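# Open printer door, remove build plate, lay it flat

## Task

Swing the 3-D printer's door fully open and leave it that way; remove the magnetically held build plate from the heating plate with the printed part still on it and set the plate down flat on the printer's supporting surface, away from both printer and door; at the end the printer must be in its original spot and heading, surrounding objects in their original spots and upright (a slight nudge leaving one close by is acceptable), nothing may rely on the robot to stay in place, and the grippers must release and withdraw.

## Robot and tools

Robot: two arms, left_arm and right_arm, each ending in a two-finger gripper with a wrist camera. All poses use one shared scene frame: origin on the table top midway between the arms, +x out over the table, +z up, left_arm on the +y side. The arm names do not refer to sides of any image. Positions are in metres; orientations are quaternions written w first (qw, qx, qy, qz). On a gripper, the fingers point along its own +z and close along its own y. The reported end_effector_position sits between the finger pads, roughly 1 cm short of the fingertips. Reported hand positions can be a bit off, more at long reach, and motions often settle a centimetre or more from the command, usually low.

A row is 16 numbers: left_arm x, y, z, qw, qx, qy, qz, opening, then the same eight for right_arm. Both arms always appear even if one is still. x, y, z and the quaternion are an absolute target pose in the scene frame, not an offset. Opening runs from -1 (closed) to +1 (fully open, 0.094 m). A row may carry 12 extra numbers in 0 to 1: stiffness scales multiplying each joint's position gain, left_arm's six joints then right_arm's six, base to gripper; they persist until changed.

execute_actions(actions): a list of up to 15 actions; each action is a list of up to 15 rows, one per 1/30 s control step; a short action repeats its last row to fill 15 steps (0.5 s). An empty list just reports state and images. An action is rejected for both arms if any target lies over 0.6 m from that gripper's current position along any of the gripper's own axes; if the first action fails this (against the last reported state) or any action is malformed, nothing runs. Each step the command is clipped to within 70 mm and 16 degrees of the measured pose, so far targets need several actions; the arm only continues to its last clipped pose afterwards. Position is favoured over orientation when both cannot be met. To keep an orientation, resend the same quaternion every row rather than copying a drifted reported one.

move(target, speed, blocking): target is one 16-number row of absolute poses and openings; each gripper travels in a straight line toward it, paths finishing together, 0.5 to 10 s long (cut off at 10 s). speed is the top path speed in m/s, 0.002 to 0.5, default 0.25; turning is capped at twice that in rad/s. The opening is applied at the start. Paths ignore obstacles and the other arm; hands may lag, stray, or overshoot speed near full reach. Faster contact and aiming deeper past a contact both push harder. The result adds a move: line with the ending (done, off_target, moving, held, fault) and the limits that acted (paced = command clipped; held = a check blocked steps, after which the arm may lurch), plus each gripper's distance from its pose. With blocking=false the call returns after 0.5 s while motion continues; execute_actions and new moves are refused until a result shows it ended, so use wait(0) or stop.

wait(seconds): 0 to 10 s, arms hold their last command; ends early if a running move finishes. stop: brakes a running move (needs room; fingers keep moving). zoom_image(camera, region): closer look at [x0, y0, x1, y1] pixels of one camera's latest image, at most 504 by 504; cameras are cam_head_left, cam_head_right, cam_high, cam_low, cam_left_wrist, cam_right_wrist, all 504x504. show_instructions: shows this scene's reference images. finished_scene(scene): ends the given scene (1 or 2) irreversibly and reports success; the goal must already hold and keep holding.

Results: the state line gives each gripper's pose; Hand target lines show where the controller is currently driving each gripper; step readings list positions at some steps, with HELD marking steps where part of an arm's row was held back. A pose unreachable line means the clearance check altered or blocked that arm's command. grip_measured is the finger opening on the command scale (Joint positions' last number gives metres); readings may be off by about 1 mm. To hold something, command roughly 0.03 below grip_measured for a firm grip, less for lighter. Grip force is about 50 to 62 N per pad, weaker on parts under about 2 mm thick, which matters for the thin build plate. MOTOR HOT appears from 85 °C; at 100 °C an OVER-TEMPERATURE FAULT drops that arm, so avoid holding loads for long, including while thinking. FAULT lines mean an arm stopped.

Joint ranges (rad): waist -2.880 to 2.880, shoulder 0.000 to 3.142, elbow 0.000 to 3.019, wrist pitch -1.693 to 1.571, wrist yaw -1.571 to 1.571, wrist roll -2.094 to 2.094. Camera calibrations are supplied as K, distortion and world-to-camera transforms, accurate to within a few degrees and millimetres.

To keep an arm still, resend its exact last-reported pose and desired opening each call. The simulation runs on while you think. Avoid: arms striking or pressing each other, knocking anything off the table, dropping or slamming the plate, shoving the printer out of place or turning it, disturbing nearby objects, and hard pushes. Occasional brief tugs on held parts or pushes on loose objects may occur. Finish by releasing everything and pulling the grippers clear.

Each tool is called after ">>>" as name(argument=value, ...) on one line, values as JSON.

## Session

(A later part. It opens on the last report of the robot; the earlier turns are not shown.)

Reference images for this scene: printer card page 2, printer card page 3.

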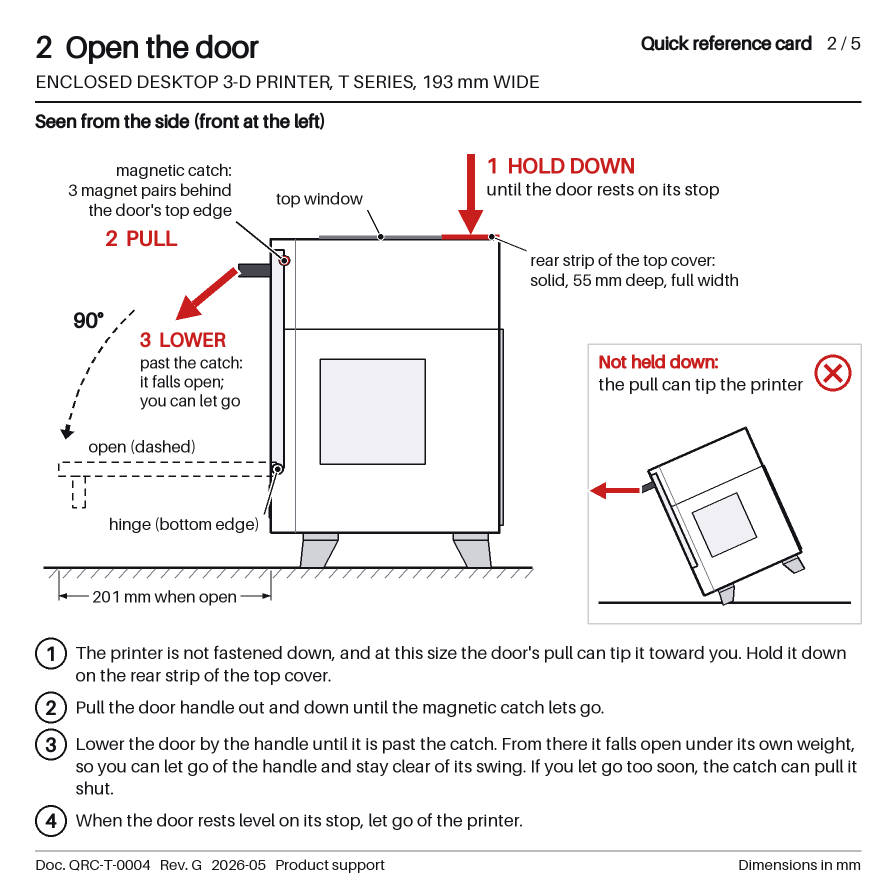

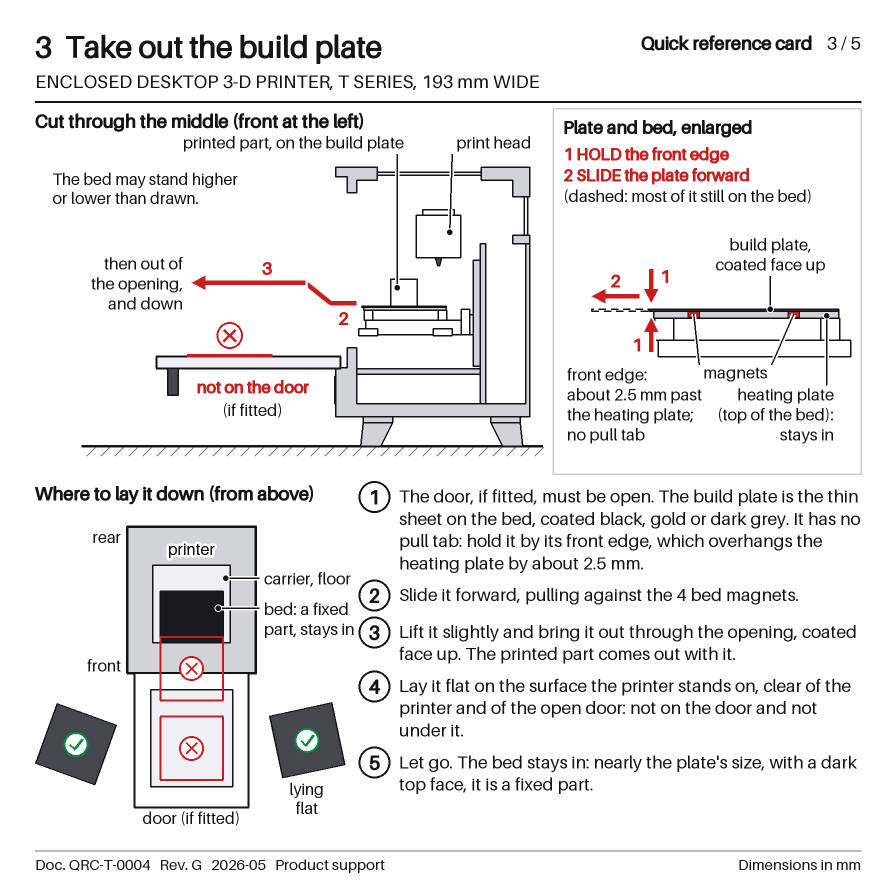

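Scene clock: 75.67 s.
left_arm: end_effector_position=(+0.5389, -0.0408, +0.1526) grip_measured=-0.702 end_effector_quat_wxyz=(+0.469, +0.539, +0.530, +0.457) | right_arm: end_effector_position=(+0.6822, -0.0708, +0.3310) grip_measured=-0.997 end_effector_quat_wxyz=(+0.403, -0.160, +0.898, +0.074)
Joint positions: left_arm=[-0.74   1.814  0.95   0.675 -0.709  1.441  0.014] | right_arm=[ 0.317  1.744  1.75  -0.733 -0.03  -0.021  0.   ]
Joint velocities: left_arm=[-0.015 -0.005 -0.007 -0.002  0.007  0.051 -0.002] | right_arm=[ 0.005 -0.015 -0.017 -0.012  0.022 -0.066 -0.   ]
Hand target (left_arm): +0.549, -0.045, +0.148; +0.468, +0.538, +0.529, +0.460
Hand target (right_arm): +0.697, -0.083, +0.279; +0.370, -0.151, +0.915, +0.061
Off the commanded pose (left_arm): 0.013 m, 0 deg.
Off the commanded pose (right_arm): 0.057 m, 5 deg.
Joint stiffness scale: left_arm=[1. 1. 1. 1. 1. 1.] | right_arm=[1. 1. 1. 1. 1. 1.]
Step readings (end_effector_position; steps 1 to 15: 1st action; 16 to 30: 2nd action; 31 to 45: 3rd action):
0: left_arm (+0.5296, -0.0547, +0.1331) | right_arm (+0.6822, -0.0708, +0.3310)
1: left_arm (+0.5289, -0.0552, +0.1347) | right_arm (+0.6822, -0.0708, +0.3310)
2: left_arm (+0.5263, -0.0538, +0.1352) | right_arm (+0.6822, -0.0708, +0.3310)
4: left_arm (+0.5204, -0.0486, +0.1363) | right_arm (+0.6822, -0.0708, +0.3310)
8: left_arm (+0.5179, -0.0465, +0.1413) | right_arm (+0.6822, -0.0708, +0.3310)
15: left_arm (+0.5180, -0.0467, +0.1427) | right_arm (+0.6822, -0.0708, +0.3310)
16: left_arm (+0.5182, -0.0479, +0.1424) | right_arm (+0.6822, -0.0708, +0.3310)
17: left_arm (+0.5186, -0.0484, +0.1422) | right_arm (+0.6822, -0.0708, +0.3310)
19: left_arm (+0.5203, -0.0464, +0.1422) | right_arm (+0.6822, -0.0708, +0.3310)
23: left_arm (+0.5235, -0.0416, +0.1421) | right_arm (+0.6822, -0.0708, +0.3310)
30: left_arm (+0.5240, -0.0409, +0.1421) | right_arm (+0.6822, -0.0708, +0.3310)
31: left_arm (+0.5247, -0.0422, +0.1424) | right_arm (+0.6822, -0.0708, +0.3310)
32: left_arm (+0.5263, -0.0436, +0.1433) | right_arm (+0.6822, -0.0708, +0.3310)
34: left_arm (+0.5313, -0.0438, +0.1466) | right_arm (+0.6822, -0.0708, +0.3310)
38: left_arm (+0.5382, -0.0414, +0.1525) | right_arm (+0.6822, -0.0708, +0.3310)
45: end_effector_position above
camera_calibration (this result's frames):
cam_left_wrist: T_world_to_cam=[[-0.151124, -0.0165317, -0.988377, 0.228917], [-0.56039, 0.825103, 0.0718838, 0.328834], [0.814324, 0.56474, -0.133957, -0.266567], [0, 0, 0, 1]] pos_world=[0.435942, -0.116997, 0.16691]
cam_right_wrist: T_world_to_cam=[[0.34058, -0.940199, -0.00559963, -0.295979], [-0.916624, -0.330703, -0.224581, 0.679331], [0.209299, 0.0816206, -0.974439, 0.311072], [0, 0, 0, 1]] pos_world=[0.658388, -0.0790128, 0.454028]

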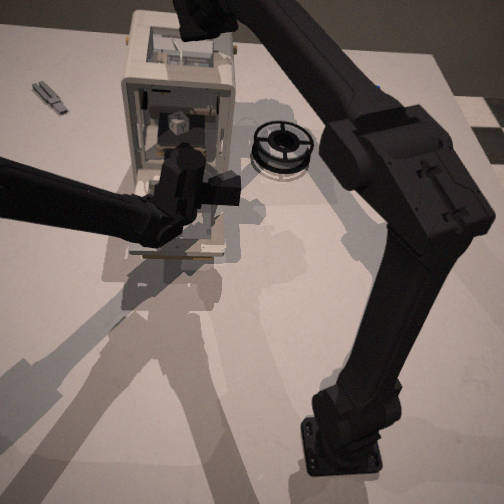

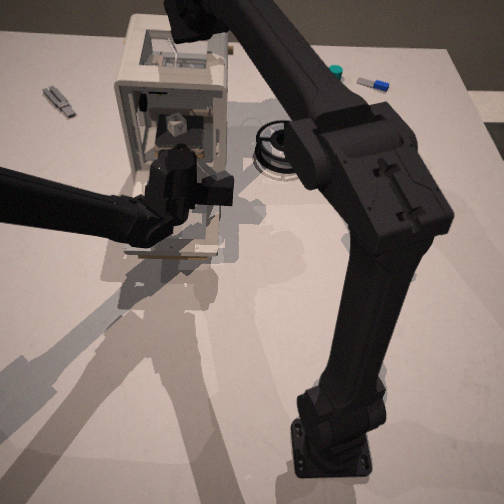

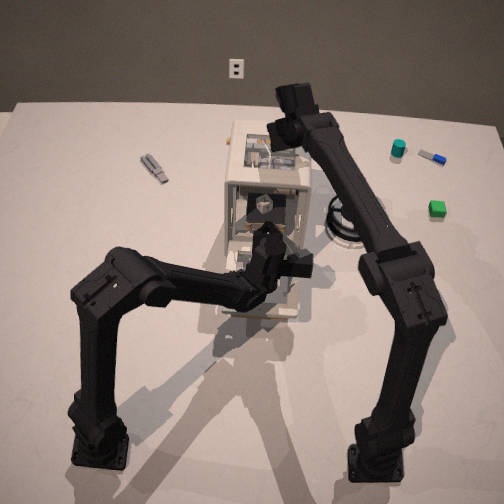

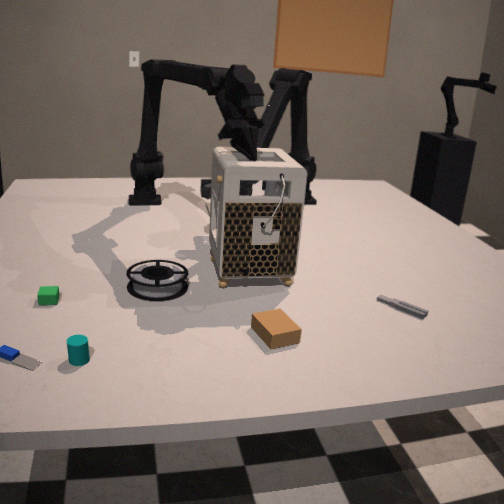

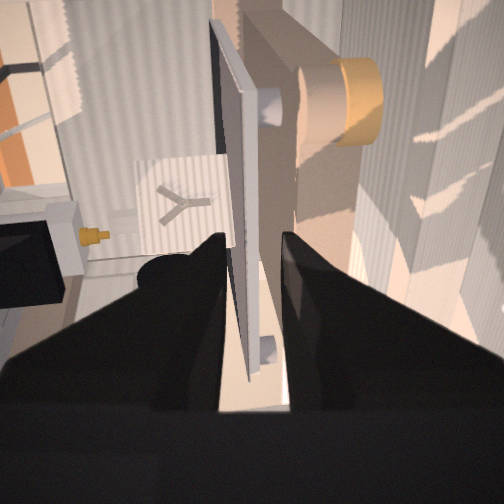

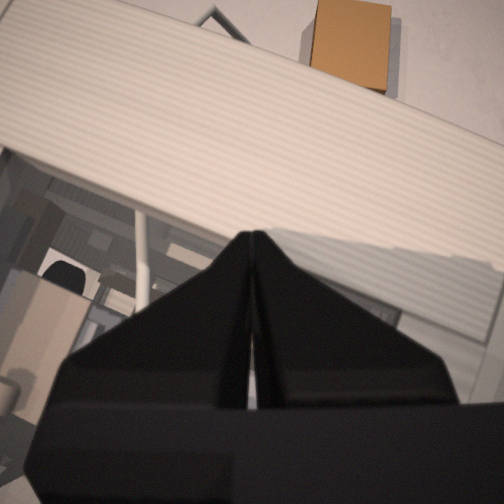

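>>> execute_actions(actions=[[[0.561,-0.046,0.146,0.468,0.5383,0.529,0.4599,-0.74,0.7,-0.082,0.278,0.37,-0.151,0.915,0.061,-1]],[[0.572,-0.047,0.145,0.468,0.5383,0.529,0.4599,-0.76,0.7,-0.082,0.278,0.37,-0.151,0.915,0.061,-1]],[[0.566,-0.047,0.12,0.4585,0.5464,0.5369,0.4505,-0.83,0.7,-0.082,0.278,0.37,-0.151,0.915,0.061,-1]],[[0.55,-0.05,0.09,0.44,0.553,0.553,0.44,-0.83,0.7,-0.082,0.278,0.37,-0.151,0.915,0.061,-1]],[[0.535,-0.053,0.09,0.44,0.553,0.553,0.44,-0.83,0.7,-0.082,0.278,0.37,-0.151,0.915,0.061,-1]],[[0.527,-0.053,0.09,0.44,0.553,0.553,0.44,-0.83,0.7,-0.082,0.278,0.37,-0.151,0.915,0.061,-1]]])

Scene clock: 78.93 s.
left_arm: end_effector_position=(+0.5529, -0.0429, +0.1471) grip_measured=-0.827 end_effector_quat_wxyz=(+0.476, +0.506, +0.558, +0.454) | right_arm: end_effector_position=(+0.6822, -0.0708, +0.3310) grip_measured=-0.997 end_effector_quat_wxyz=(+0.403, -0.160, +0.898, +0.074)
Joint positions: left_arm=[-0.736  1.86   0.998  0.677 -0.752  1.37   0.008] | right_arm=[ 0.317  1.744  1.75  -0.733 -0.03  -0.021  0.   ]
Joint velocities: left_arm=[-0.015 -0.005 -0.027  0.002 -0.051  0.037  0.   ] | right_arm=[-0.005 -0.015  0.012  0.002  0.007  0.037  0.001]
Hand target (left_arm): +0.526, -0.050, +0.093; +0.440, +0.553, +0.553, +0.442
Hand target (right_arm): +0.697, -0.083, +0.279; +0.370, -0.151, +0.915, +0.061
Off the commanded pose (left_arm): 0.063 m, 7 deg.
Off the commanded pose (right_arm): 0.057 m, 5 deg.
Joint stiffness scale: left_arm=[1. 1. 1. 1. 1. 1.] | right_arm=[1. 1. 1. 1. 1. 1.]
Step readings (end_effector_position; steps 1 to 15: 1st action; 16 to 30: 2nd action; 31 to 45: 3rd action; 46 to 60: 4th action; 61 to 75: 5th action; 76 to 90: 6th action):
0: left_arm (+0.5389, -0.0408, +0.1526) | right_arm (+0.6822, -0.0708, +0.3310)
1: left_arm (+0.5394, -0.0416, +0.1523) | right_arm (+0.6822, -0.0708, +0.3310)
2: left_arm (+0.5408, -0.0429, +0.1524) | right_arm (+0.6822, -0.0708, +0.3310)
4: left_arm (+0.5446, -0.0442, +0.1518) | right_arm (+0.6822, -0.0708, +0.3310)
8: left_arm (+0.5481, -0.0432, +0.1500) | right_arm (+0.6822, -0.0708, +0.3310)
15: left_arm (+0.5485, -0.0426, +0.1495) | right_arm (+0.6822, -0.0708, +0.3310)
16: left_arm (+0.5490, -0.0436, +0.1496) | right_arm (+0.6822, -0.0708, +0.3310)
17: left_arm (+0.5507, -0.0448, +0.1501) | right_arm (+0.6822, -0.0708, +0.3310)
19: left_arm (+0.5549, -0.0461, +0.1509) | right_arm (+0.6822, -0.0708, +0.3310)
23: left_arm (+0.5594, -0.0445, +0.1515) | right_arm (+0.6822, -0.0708, +0.3310)
30: left_arm (+0.5598, -0.0439, +0.1515) | right_arm (+0.6822, -0.0708, +0.3310)
31: left_arm (+0.5598, -0.0439, +0.1505) | right_arm (+0.6822, -0.0708, +0.3310)
32: left_arm (+0.5598, -0.0440, +0.1494) | right_arm (+0.6822, -0.0708, +0.3310)
34: left_arm (+0.5601, -0.0440, +0.1487) | right_arm (+0.6822, -0.0708, +0.3310)
38: left_arm (+0.5601, -0.0440, +0.1487) | right_arm (+0.6822, -0.0708, +0.3310)
45: left_arm (+0.5601, -0.0440, +0.1487) | right_arm (+0.6822, -0.0708, +0.3310)
46: left_arm (+0.5596, -0.0429, +0.1483) | right_arm (+0.6822, -0.0708, +0.3310)
47: left_arm (+0.5591, -0.0427, +0.1476) | right_arm (+0.6822, -0.0708, +0.3310)
49: left_arm (+0.5588, -0.0427, +0.1478) | right_arm (+0.6822, -0.0708, +0.3310)
53: left_arm (+0.5588, -0.0427, +0.1478) | right_arm (+0.6822, -0.0708, +0.3310)
60: left_arm (+0.5588, -0.0427, +0.1478) | right_arm (+0.6822, -0.0708, +0.3310)
61: left_arm (+0.5581, -0.0426, +0.1480) | right_arm (+0.6822, -0.0708, +0.3310)
62: left_arm (+0.5570, -0.0425, +0.1480) | right_arm (+0.6822, -0.0708, +0.3310)
64: left_arm (+0.5552, -0.0429, +0.1477) | right_arm (+0.6822, -0.0708, +0.3310)
68: left_arm (+0.5549, -0.0431, +0.1477) | right_arm (+0.6822, -0.0708, +0.3310)
75: left_arm (+0.5549, -0.0431, +0.1477) | right_arm (+0.6822, -0.0708, +0.3310)
76: left_arm (+0.5545, -0.0428, +0.1473) | right_arm (+0.6822, -0.0708, +0.3310)
77: left_arm (+0.5539, -0.0429, +0.1470) | right_arm (+0.6822, -0.0708, +0.3310)
79: left_arm (+0.5531, -0.0429, +0.1470) | right_arm (+0.6822, -0.0708, +0.3310)
83: left_arm (+0.5529, -0.0429, +0.1471) | right_arm (+0.6822, -0.0708, +0.3310)
90: end_effector_position above
camera_calibration (this result's frames):
cam_left_wrist: T_world_to_cam=[[-0.140308, -0.0909091, -0.985926, 0.215987], [-0.605559, 0.795697, 0.0128087, 0.3712], [0.783334, 0.598833, -0.166693, -0.254085], [0, 0, 0, 1]] pos_world=[0.454121, -0.123573, 0.165838]
cam_right_wrist: T_world_to_cam=[[0.34058, -0.940199, -0.00559963, -0.295979], [-0.916624, -0.330703, -0.224581, 0.679331], [0.209299, 0.0816206, -0.974439, 0.311072], [0, 0, 0, 1]] pos_world=[0.658388, -0.0790128, 0.454028]

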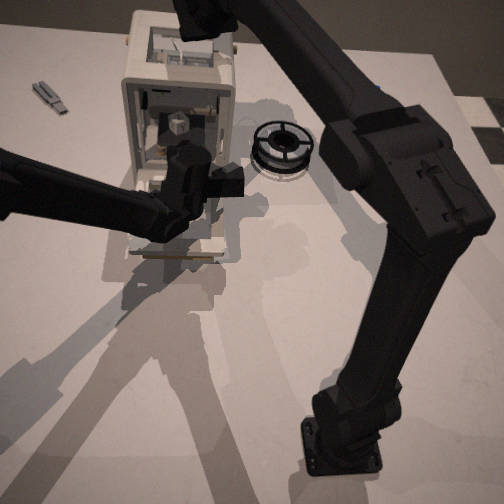

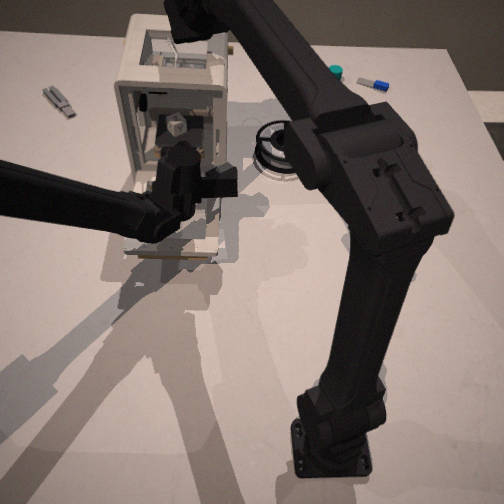

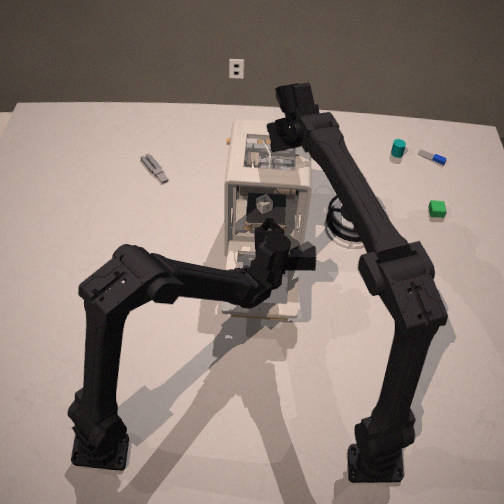

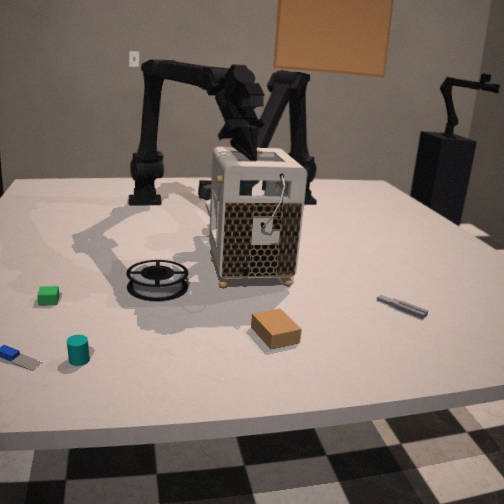

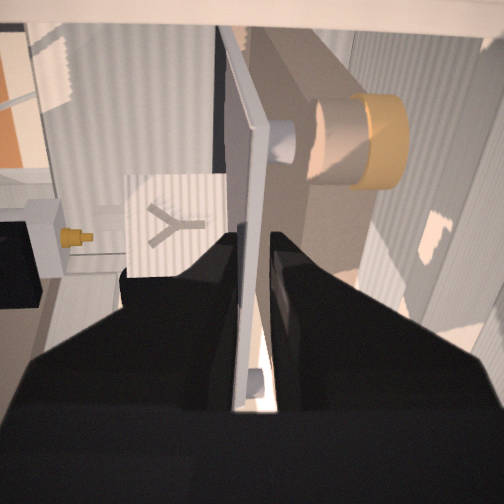

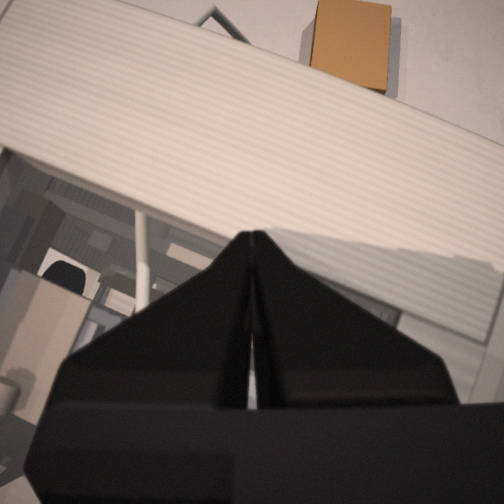

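>>> execute_actions(actions=[[[0.522,-0.053,0.092,0.42,0.575,0.56,0.42,-0.79,0.7,-0.082,0.278,0.37,-0.151,0.915,0.061,-1]]])

>>> zoom_image(camera="cam_left_wrist", region=[180,60,340,260])

Scene clock: 79.57 s.
left_arm: end_effector_position=(+0.5440, -0.0432, +0.1466) grip_measured=-0.791 end_effector_quat_wxyz=(+0.458, +0.528, +0.566, +0.436) | right_arm: end_effector_position=(+0.6822, -0.0708, +0.3310) grip_measured=-0.997 end_effector_quat_wxyz=(+0.403, -0.160, +0.898, +0.074)
Joint positions: left_arm=[-0.742  1.815  0.99   0.554 -0.734  1.327  0.01 ] | right_arm=[ 0.317  1.744  1.75  -0.733 -0.03  -0.021  0.   ]
Joint velocities: left_arm=[-0.015 -0.024 -0.002 -0.002 -0.051 -0.051  0.   ] | right_arm=[-0.005 -0.015  0.002 -0.012 -0.022  0.007 -0.001]
Hand target (left_arm): +0.521, -0.050, +0.095; +0.420, +0.575, +0.561, +0.423
Hand target (right_arm): +0.697, -0.083, +0.279; +0.370, -0.151, +0.915, +0.061
Off the commanded pose (left_arm): 0.060 m, 7 deg.
Off the commanded pose (right_arm): 0.057 m, 5 deg.
Joint stiffness scale: left_arm=[1. 1. 1. 1. 1. 1.] | right_arm=[1. 1. 1. 1. 1. 1.]
Step readings (end_effector_position):
0: left_arm (+0.5529, -0.0429, +0.1471) | right_arm (+0.6822, -0.0708, +0.3310)
1: left_arm (+0.5524, -0.0430, +0.1461) | right_arm (+0.6822, -0.0708, +0.3310)
2: left_arm (+0.5513, -0.0432, +0.1466) | right_arm (+0.6822, -0.0708, +0.3310)
4: left_arm (+0.5471, -0.0430, +0.1471) | right_arm (+0.6822, -0.0708, +0.3310)
8: left_arm (+0.5441, -0.0432, +0.1465) | right_arm (+0.6822, -0.0708, +0.3310)
15: end_effector_position above
camera_calibration (this result's frames):
cam_left_wrist: T_world_to_cam=[[-0.205897, -0.0760037, -0.975618, 0.249058], [-0.590004, 0.805032, 0.0618016, 0.350819], [0.780706, 0.588343, -0.210596, -0.239664], [0, 0, 0, 1]] pos_world=[0.445372, -0.122487, 0.170832]
cam_right_wrist: T_world_to_cam=[[0.34058, -0.940199, -0.00559963, -0.295979], [-0.916624, -0.330703, -0.224581, 0.679331], [0.209299, 0.0816206, -0.974439, 0.311072], [0, 0, 0, 1]] pos_world=[0.658388, -0.0790128, 0.454028]

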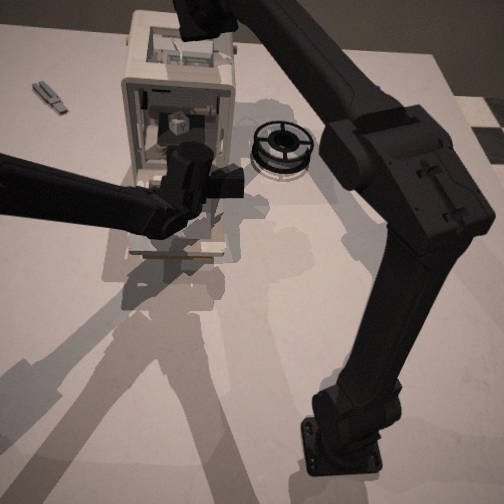

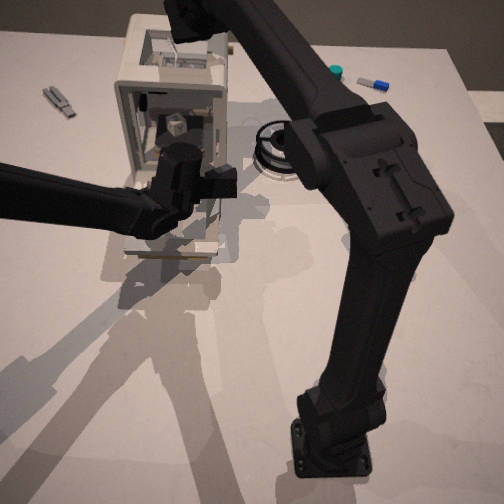

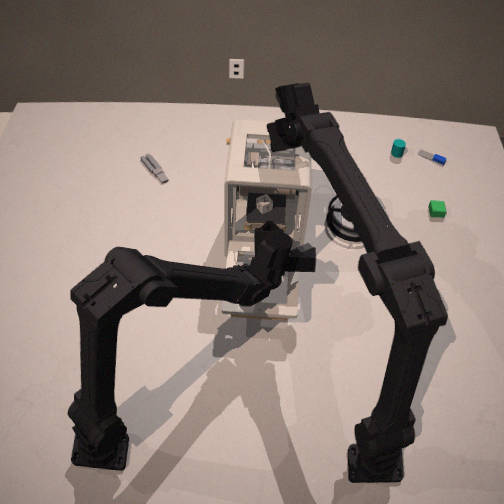

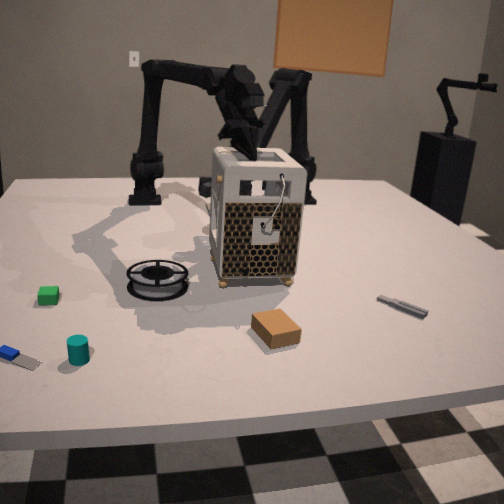

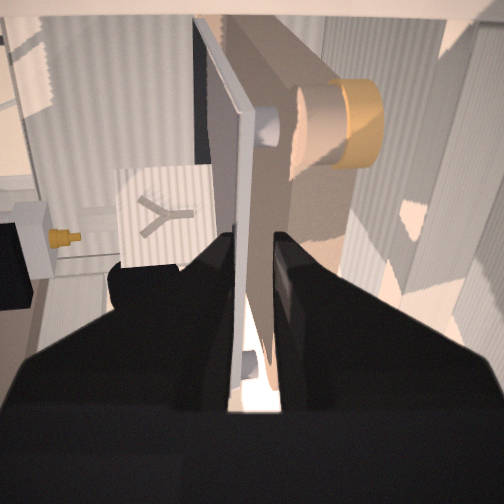

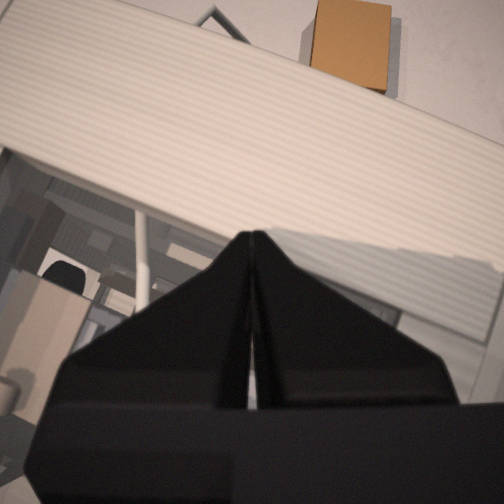

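Region (180, 60, 340, 260) of cam_left_wrist's 504x504 image, scaled by 2.520, with more detail than that image has; it fills the left 403 columns of this view, and the rest is white.

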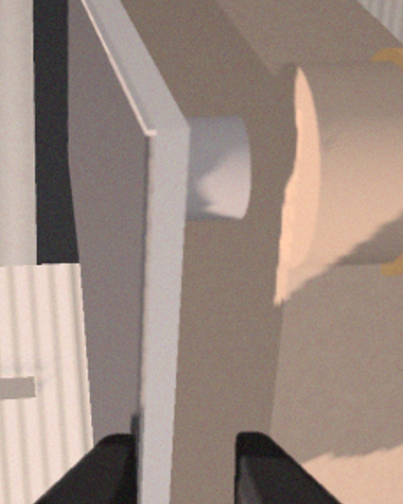

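>>> execute_actions(actions=[[[0.543,-0.046,0.13,0.44,0.56,0.548,0.435,-0.82,0.7,-0.082,0.278,0.37,-0.151,0.915,0.061,-1]],[[0.546,-0.046,0.145,0.44,0.56,0.548,0.435,-0.9,0.7,-0.082,0.278,0.37,-0.151,0.915,0.061,-1]],[[0.546,-0.046,0.15,0.44,0.56,0.548,0.435,-0.94,0.7,-0.082,0.278,0.37,-0.151,0.915,0.061,-1]]])

>>> zoom_image(camera="cam_left_wrist", region=[180,140,340,340])

Scene clock: 81.27 s.
left_arm: end_effector_position=(+0.5436, -0.0440, +0.1497) grip_measured=-0.938 end_effector_quat_wxyz=(+0.444, +0.556, +0.551, +0.435) | right_arm: end_effector_position=(+0.6822, -0.0708, +0.3310) grip_measured=-0.997 end_effector_quat_wxyz=(+0.403, -0.160, +0.898, +0.074)
Joint positions: left_arm=[-0.736  1.793  0.992  0.5   -0.699  1.368  0.003] | right_arm=[ 0.317  1.744  1.75  -0.733 -0.03  -0.021  0.   ]
Joint velocities: left_arm=[-0.005 -0.005 -0.002 -0.007 -0.022 -0.007 -0.   ] | right_arm=[-0.005 -0.015  0.002  0.022  0.022  0.022 -0.001]
Hand target (left_arm): +0.546, -0.046, +0.150; +0.441, +0.561, +0.549, +0.436
Hand target (right_arm): +0.697, -0.083, +0.279; +0.370, -0.151, +0.915, +0.061
Off the commanded pose (left_arm): 0.003 m, 1 deg.
Off the commanded pose (right_arm): 0.057 m, 5 deg.
Joint stiffness scale: left_arm=[1. 1. 1. 1. 1. 1.] | right_arm=[1. 1. 1. 1. 1. 1.]
Step readings (end_effector_position; steps 1 to 15: 1st action; 16 to 30: 2nd action; 31 to 45: 3rd action):
0: left_arm (+0.5440, -0.0432, +0.1466) | right_arm (+0.6822, -0.0708, +0.3310)
1: left_arm (+0.5446, -0.0439, +0.1481) | right_arm (+0.6822, -0.0708, +0.3310)
2: left_arm (+0.5454, -0.0439, +0.1495) | right_arm (+0.6822, -0.0708, +0.3310)
4: left_arm (+0.5458, -0.0440, +0.1496) | right_arm (+0.6822, -0.0708, +0.3310)
8: left_arm (+0.5458, -0.0440, +0.1496) | right_arm (+0.6822, -0.0708, +0.3310)
15: left_arm (+0.5458, -0.0440, +0.1496) | right_arm (+0.6822, -0.0708, +0.3310)
16: left_arm (+0.5456, -0.0439, +0.1497) | right_arm (+0.6822, -0.0708, +0.3310)
17: left_arm (+0.5456, -0.0443, +0.1515) | right_arm (+0.6822, -0.0708, +0.3310)
19: left_arm (+0.5449, -0.0445, +0.1515) | right_arm (+0.6822, -0.0708, +0.3310)
23: left_arm (+0.5447, -0.0445, +0.1513) | right_arm (+0.6822, -0.0708, +0.3310)
30: left_arm (+0.5447, -0.0445, +0.1513) | right_arm (+0.6822, -0.0708, +0.3310)
31: left_arm (+0.5446, -0.0444, +0.1515) | right_arm (+0.6822, -0.0708, +0.3310)
32: left_arm (+0.5445, -0.0444, +0.1524) | right_arm (+0.6822, -0.0708, +0.3310)
34: left_arm (+0.5440, -0.0443, +0.1517) | right_arm (+0.6822, -0.0708, +0.3310)
38: left_arm (+0.5436, -0.0441, +0.1499) | right_arm (+0.6822, -0.0708, +0.3310)
45: end_effector_position above
camera_calibration (this result's frames):
cam_left_wrist: T_world_to_cam=[[-0.23542, -0.0166735, -0.971751, 0.270006], [-0.557588, 0.821253, 0.120992, 0.325284], [0.796036, 0.57032, -0.202637, -0.248484], [0, 0, 0, 1]] pos_world=[0.442742, -0.120923, 0.17267]
cam_right_wrist: T_world_to_cam=[[0.34058, -0.940199, -0.00559963, -0.295979], [-0.916624, -0.330703, -0.224581, 0.679331], [0.209299, 0.0816206, -0.974439, 0.311072], [0, 0, 0, 1]] pos_world=[0.658388, -0.0790128, 0.454028]

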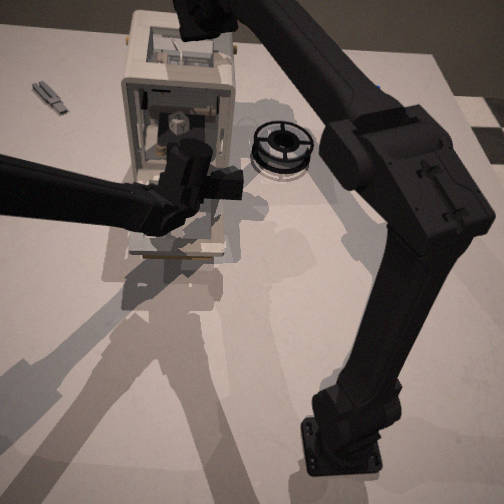

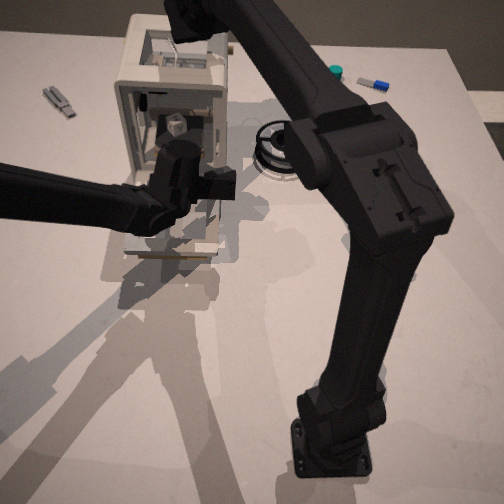

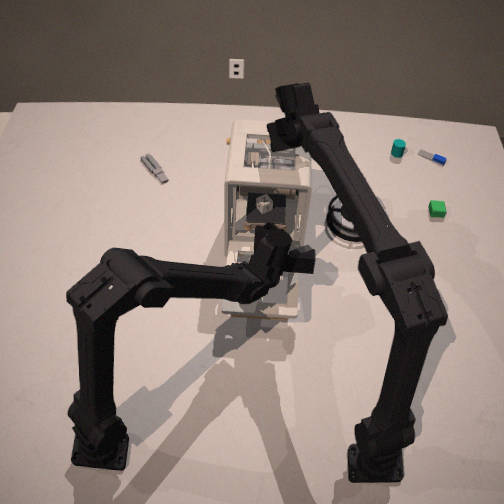

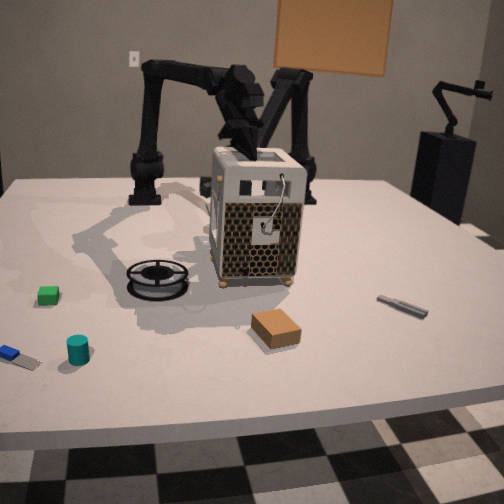

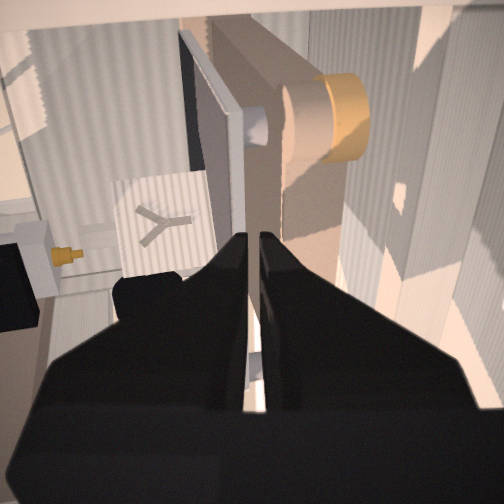

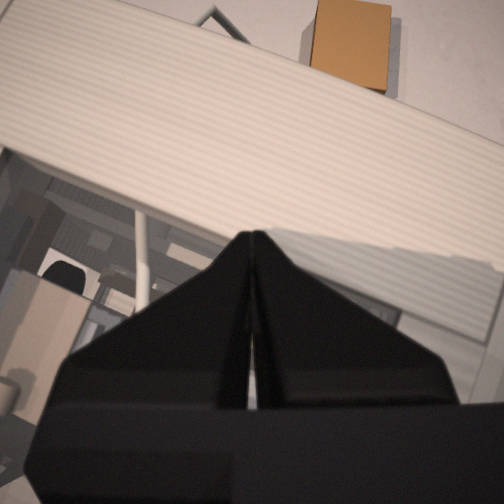

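Region (180, 140, 340, 340) of cam_left_wrist's 504x504 image, scaled by 2.520, with more detail than that image has; it fills the left 403 columns of this view, and the rest is white.

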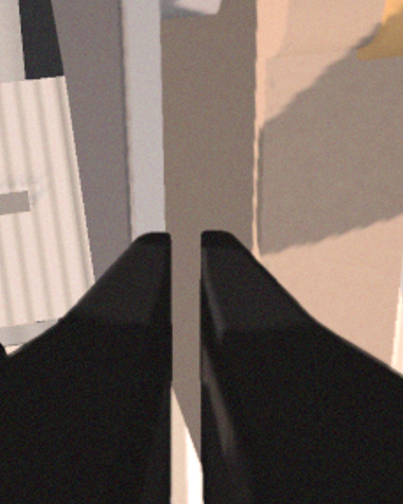

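Slipped off. Use the known approach.

>>> execute_actions(actions=[[[0.525,-0.048,0.158,0.4585,0.5464,0.5369,0.4505,-0.9,0.7,-0.082,0.278,0.37,-0.151,0.915,0.061,-1]],[[0.542,-0.048,0.156,0.4585,0.5464,0.5369,0.4505,-0.62,0.7,-0.082,0.278,0.37,-0.151,0.915,0.061,-1]],[[0.555,-0.048,0.154,0.4585,0.5464,0.5369,0.4505,-0.62,0.7,-0.082,0.278,0.37,-0.151,0.915,0.061,-1]]])

Scene clock: 82.90 s.
left_arm: end_effector_position=(+0.5428, -0.0426, +0.1561) grip_measured=-0.622 end_effector_quat_wxyz=(+0.456, +0.550, +0.538, +0.447) | right_arm: end_effector_position=(+0.6822, -0.0708, +0.3310) grip_measured=-0.997 end_effector_quat_wxyz=(+0.403, -0.160, +0.898, +0.074)
Joint positions: left_arm=[-0.736  1.794  0.976  0.576 -0.701  1.413  0.018] | right_arm=[ 0.317  1.744  1.75  -0.733 -0.03  -0.021  0.   ]
Joint velocities: left_arm=[-0.005 -0.005 -0.007  0.002 -0.037 -0.051 -0.001] | right_arm=[-0.015  0.005 -0.007 -0.012 -0.022 -0.022 -0.001]
Hand target (left_arm): +0.554, -0.047, +0.154; +0.458, +0.547, +0.537, +0.450
Hand target (right_arm): +0.697, -0.083, +0.279; +0.370, -0.151, +0.915, +0.061
Off the commanded pose (left_arm): 0.013 m, 1 deg.
Off the commanded pose (right_arm): 0.057 m, 5 deg.
Joint stiffness scale: left_arm=[1. 1. 1. 1. 1. 1.] | right_arm=[1. 1. 1. 1. 1. 1.]
Step readings (end_effector_position; steps 1 to 15: 1st action; 16 to 30: 2nd action; 31 to 45: 3rd action):
0: left_arm (+0.5436, -0.0440, +0.1497) | right_arm (+0.6822, -0.0708, +0.3310)
1: left_arm (+0.5426, -0.0418, +0.1506) | right_arm (+0.6822, -0.0708, +0.3310)
2: left_arm (+0.5405, -0.0397, +0.1522) | right_arm (+0.6822, -0.0708, +0.3310)
4: left_arm (+0.5344, -0.0387, +0.1510) | right_arm (+0.6822, -0.0708, +0.3310)
8: left_arm (+0.5278, -0.0434, +0.1486) | right_arm (+0.6822, -0.0708, +0.3310)
15: left_arm (+0.5270, -0.0449, +0.1496) | right_arm (+0.6822, -0.0708, +0.3310)
16: left_arm (+0.5272, -0.0457, +0.1494) | right_arm (+0.6822, -0.0708, +0.3310)
17: left_arm (+0.5273, -0.0464, +0.1492) | right_arm (+0.6822, -0.0708, +0.3310)
19: left_arm (+0.5278, -0.0460, +0.1492) | right_arm (+0.6822, -0.0708, +0.3310)
23: left_arm (+0.5287, -0.0447, +0.1492) | right_arm (+0.6822, -0.0708, +0.3310)
30: left_arm (+0.5288, -0.0445, +0.1491) | right_arm (+0.6822, -0.0708, +0.3310)
31: left_arm (+0.5295, -0.0455, +0.1492) | right_arm (+0.6822, -0.0708, +0.3310)
32: left_arm (+0.5311, -0.0464, +0.1498) | right_arm (+0.6822, -0.0708, +0.3310)
34: left_arm (+0.5358, -0.0465, +0.1520) | right_arm (+0.6822, -0.0708, +0.3310)
38: left_arm (+0.5421, -0.0435, +0.1559) | right_arm (+0.6822, -0.0708, +0.3310)
45: end_effector_position above
camera_calibration (this result's frames):
cam_left_wrist: T_world_to_cam=[[-0.192589, -0.00955417, -0.981233, 0.254575], [-0.557288, 0.82411, 0.101356, 0.325929], [0.807676, 0.566349, -0.164039, -0.259957], [0, 0, 0, 1]] pos_world=[0.440626, -0.118943, 0.17412]
cam_right_wrist: T_world_to_cam=[[0.34058, -0.940199, -0.00559963, -0.295979], [-0.916624, -0.330703, -0.224581, 0.679331], [0.209299, 0.0816206, -0.974439, 0.311072], [0, 0, 0, 1]] pos_world=[0.658388, -0.0790128, 0.454028]

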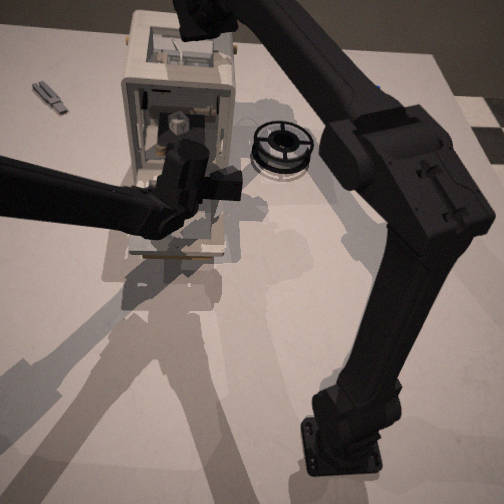

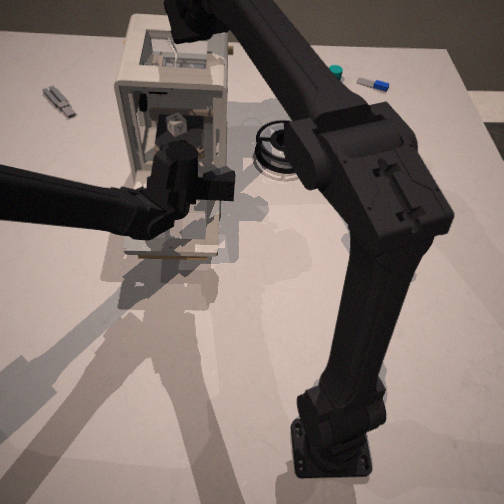

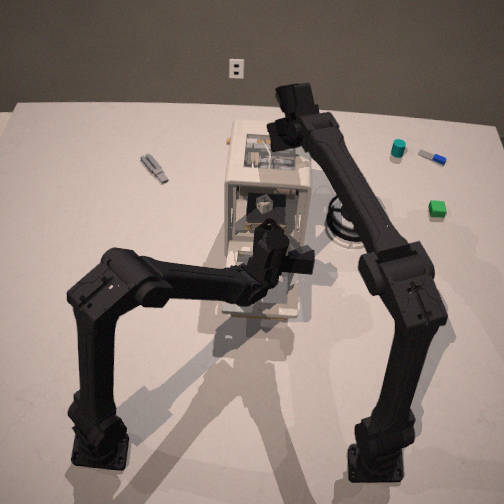

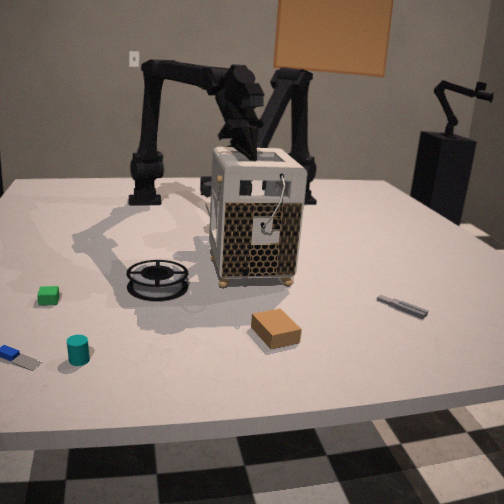

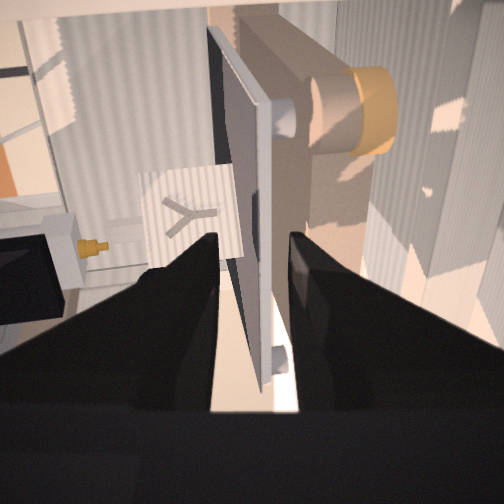

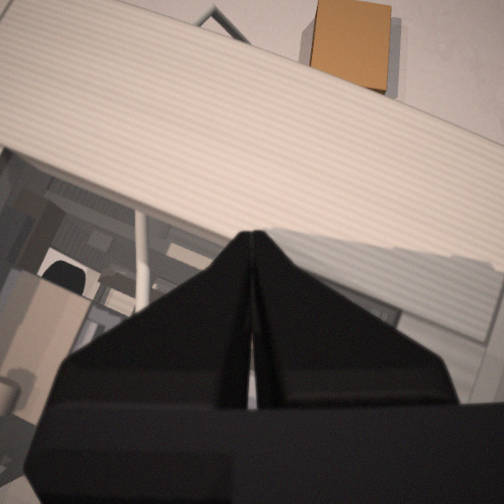

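>>> execute_actions(actions=[[[0.555,-0.048,0.154,0.4585,0.5464,0.5369,0.4505,-0.81,0.7,-0.082,0.278,0.37,-0.151,0.915,0.061,-1]],[[0.566,-0.048,0.153,0.4585,0.5464,0.5369,0.4505,-0.81,0.7,-0.082,0.278,0.37,-0.151,0.915,0.061,-1]]])

>>> zoom_image(camera="cam_left_wrist", region=[180,140,340,340])

Scene clock: 84.07 s.
left_arm: end_effector_position=(+0.5493, -0.0463, +0.1557) grip_measured=-0.808 end_effector_quat_wxyz=(+0.459, +0.551, +0.536, +0.445) | right_arm: end_effector_position=(+0.6822, -0.0708, +0.3310) grip_measured=-0.997 end_effector_quat_wxyz=(+0.403, -0.160, +0.898, +0.074)
Joint positions: left_arm=[-0.731  1.808  0.994  0.576 -0.687  1.417  0.009] | right_arm=[ 0.317  1.744  1.75  -0.733 -0.03  -0.021  0.   ]
Joint velocities: left_arm=[-0.005 -0.015 -0.017 -0.007 -0.007  0.007 -0.001] | right_arm=[-0.005 -0.015 -0.002 -0.002  0.037 -0.022 -0.   ]
Hand target (left_arm): +0.565, -0.047, +0.153; +0.459, +0.546, +0.537, +0.450
Hand target (right_arm): +0.697, -0.083, +0.279; +0.370, -0.151, +0.915, +0.061
Off the commanded pose (left_arm): 0.017 m, 1 deg.
Off the commanded pose (right_arm): 0.057 m, 5 deg.
Joint stiffness scale: left_arm=[1. 1. 1. 1. 1. 1.] | right_arm=[1. 1. 1. 1. 1. 1.]
Step readings (end_effector_position; steps 1 to 15: 1st action; 16 to 30: 2nd action):
0: left_arm (+0.5428, -0.0426, +0.1561) | right_arm (+0.6822, -0.0708, +0.3310)
1: left_arm (+0.5428, -0.0426, +0.1561) | right_arm (+0.6822, -0.0708, +0.3310)
2: left_arm (+0.5428, -0.0426, +0.1561) | right_arm (+0.6822, -0.0708, +0.3310)
4: left_arm (+0.5428, -0.0426, +0.1561) | right_arm (+0.6822, -0.0708, +0.3310)
8: left_arm (+0.5428, -0.0426, +0.1561) | right_arm (+0.6822, -0.0708, +0.3310)
15: left_arm (+0.5428, -0.0426, +0.1561) | right_arm (+0.6822, -0.0708, +0.3310)
16: left_arm (+0.5435, -0.0435, +0.1559) | right_arm (+0.6822, -0.0708, +0.3310)
17: left_arm (+0.5447, -0.0449, +0.1561) | right_arm (+0.6822, -0.0708, +0.3310)
19: left_arm (+0.5485, -0.0461, +0.1560) | right_arm (+0.6822, -0.0708, +0.3310)
23: left_arm (+0.5493, -0.0463, +0.1557) | right_arm (+0.6822, -0.0708, +0.3310)
30: end_effector_position above
camera_calibration (this result's frames):
cam_left_wrist: T_world_to_cam=[[-0.191451, -0.00921693, -0.981459, 0.254856], [-0.54986, 0.829312, 0.0994721, 0.329076], [0.813019, 0.558709, -0.163841, -0.266417], [0, 0, 0, 1]] pos_world=[0.446341, -0.121708, 0.173747]
cam_right_wrist: T_world_to_cam=[[0.34058, -0.940199, -0.00559963, -0.295979], [-0.916624, -0.330703, -0.224581, 0.679331], [0.209299, 0.0816206, -0.974439, 0.311072], [0, 0, 0, 1]] pos_world=[0.658388, -0.0790128, 0.454028]

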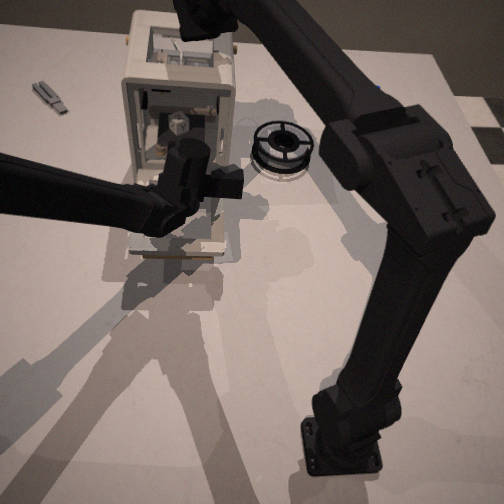

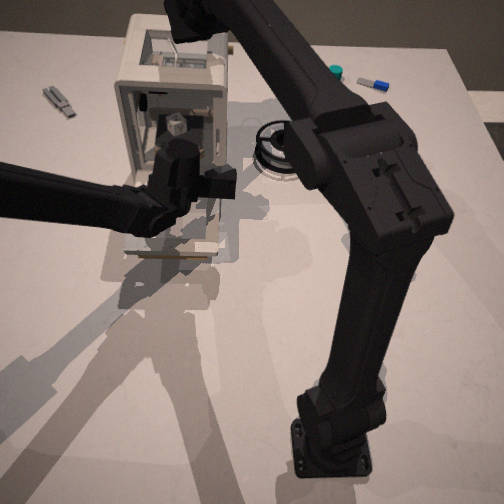

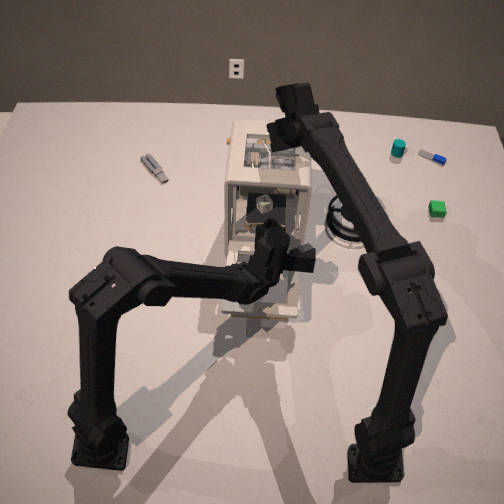

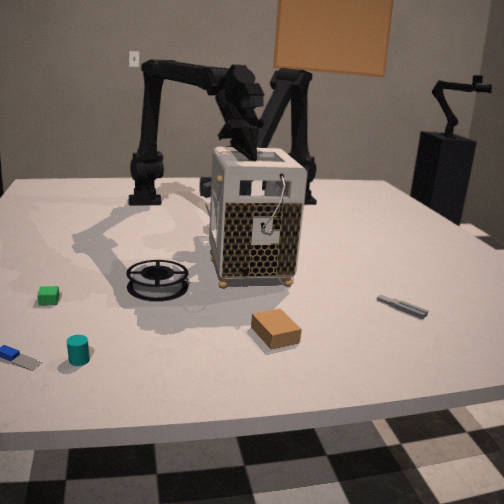

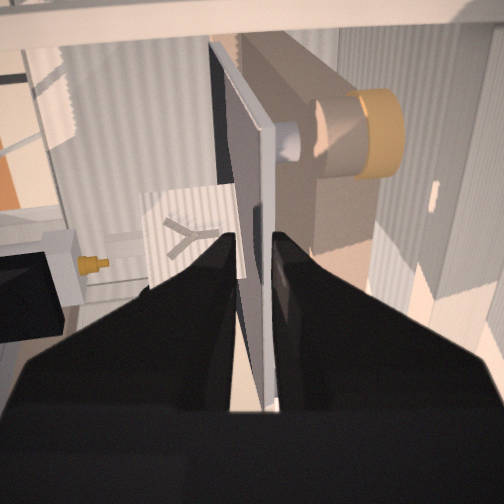

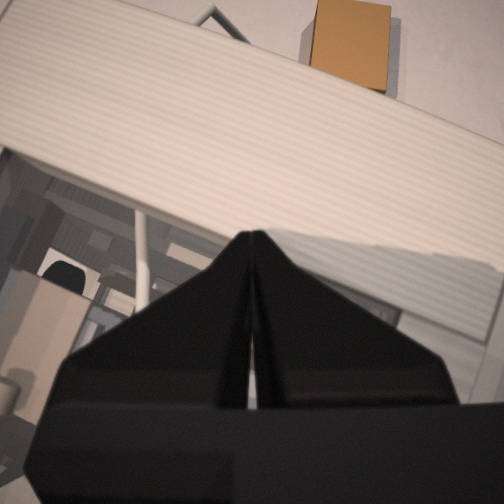

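Region (180, 140, 340, 340) of cam_left_wrist's 504x504 image, scaled by 2.520, with more detail than that image has; it fills the left 403 columns of this view, and the rest is white.

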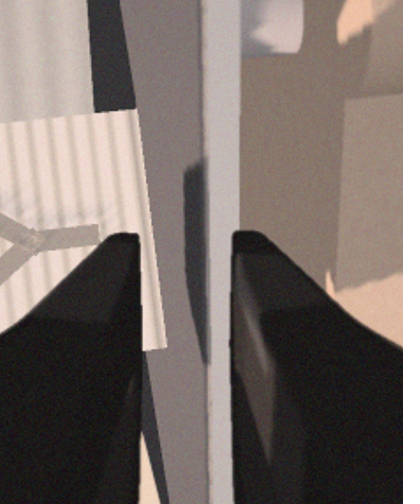

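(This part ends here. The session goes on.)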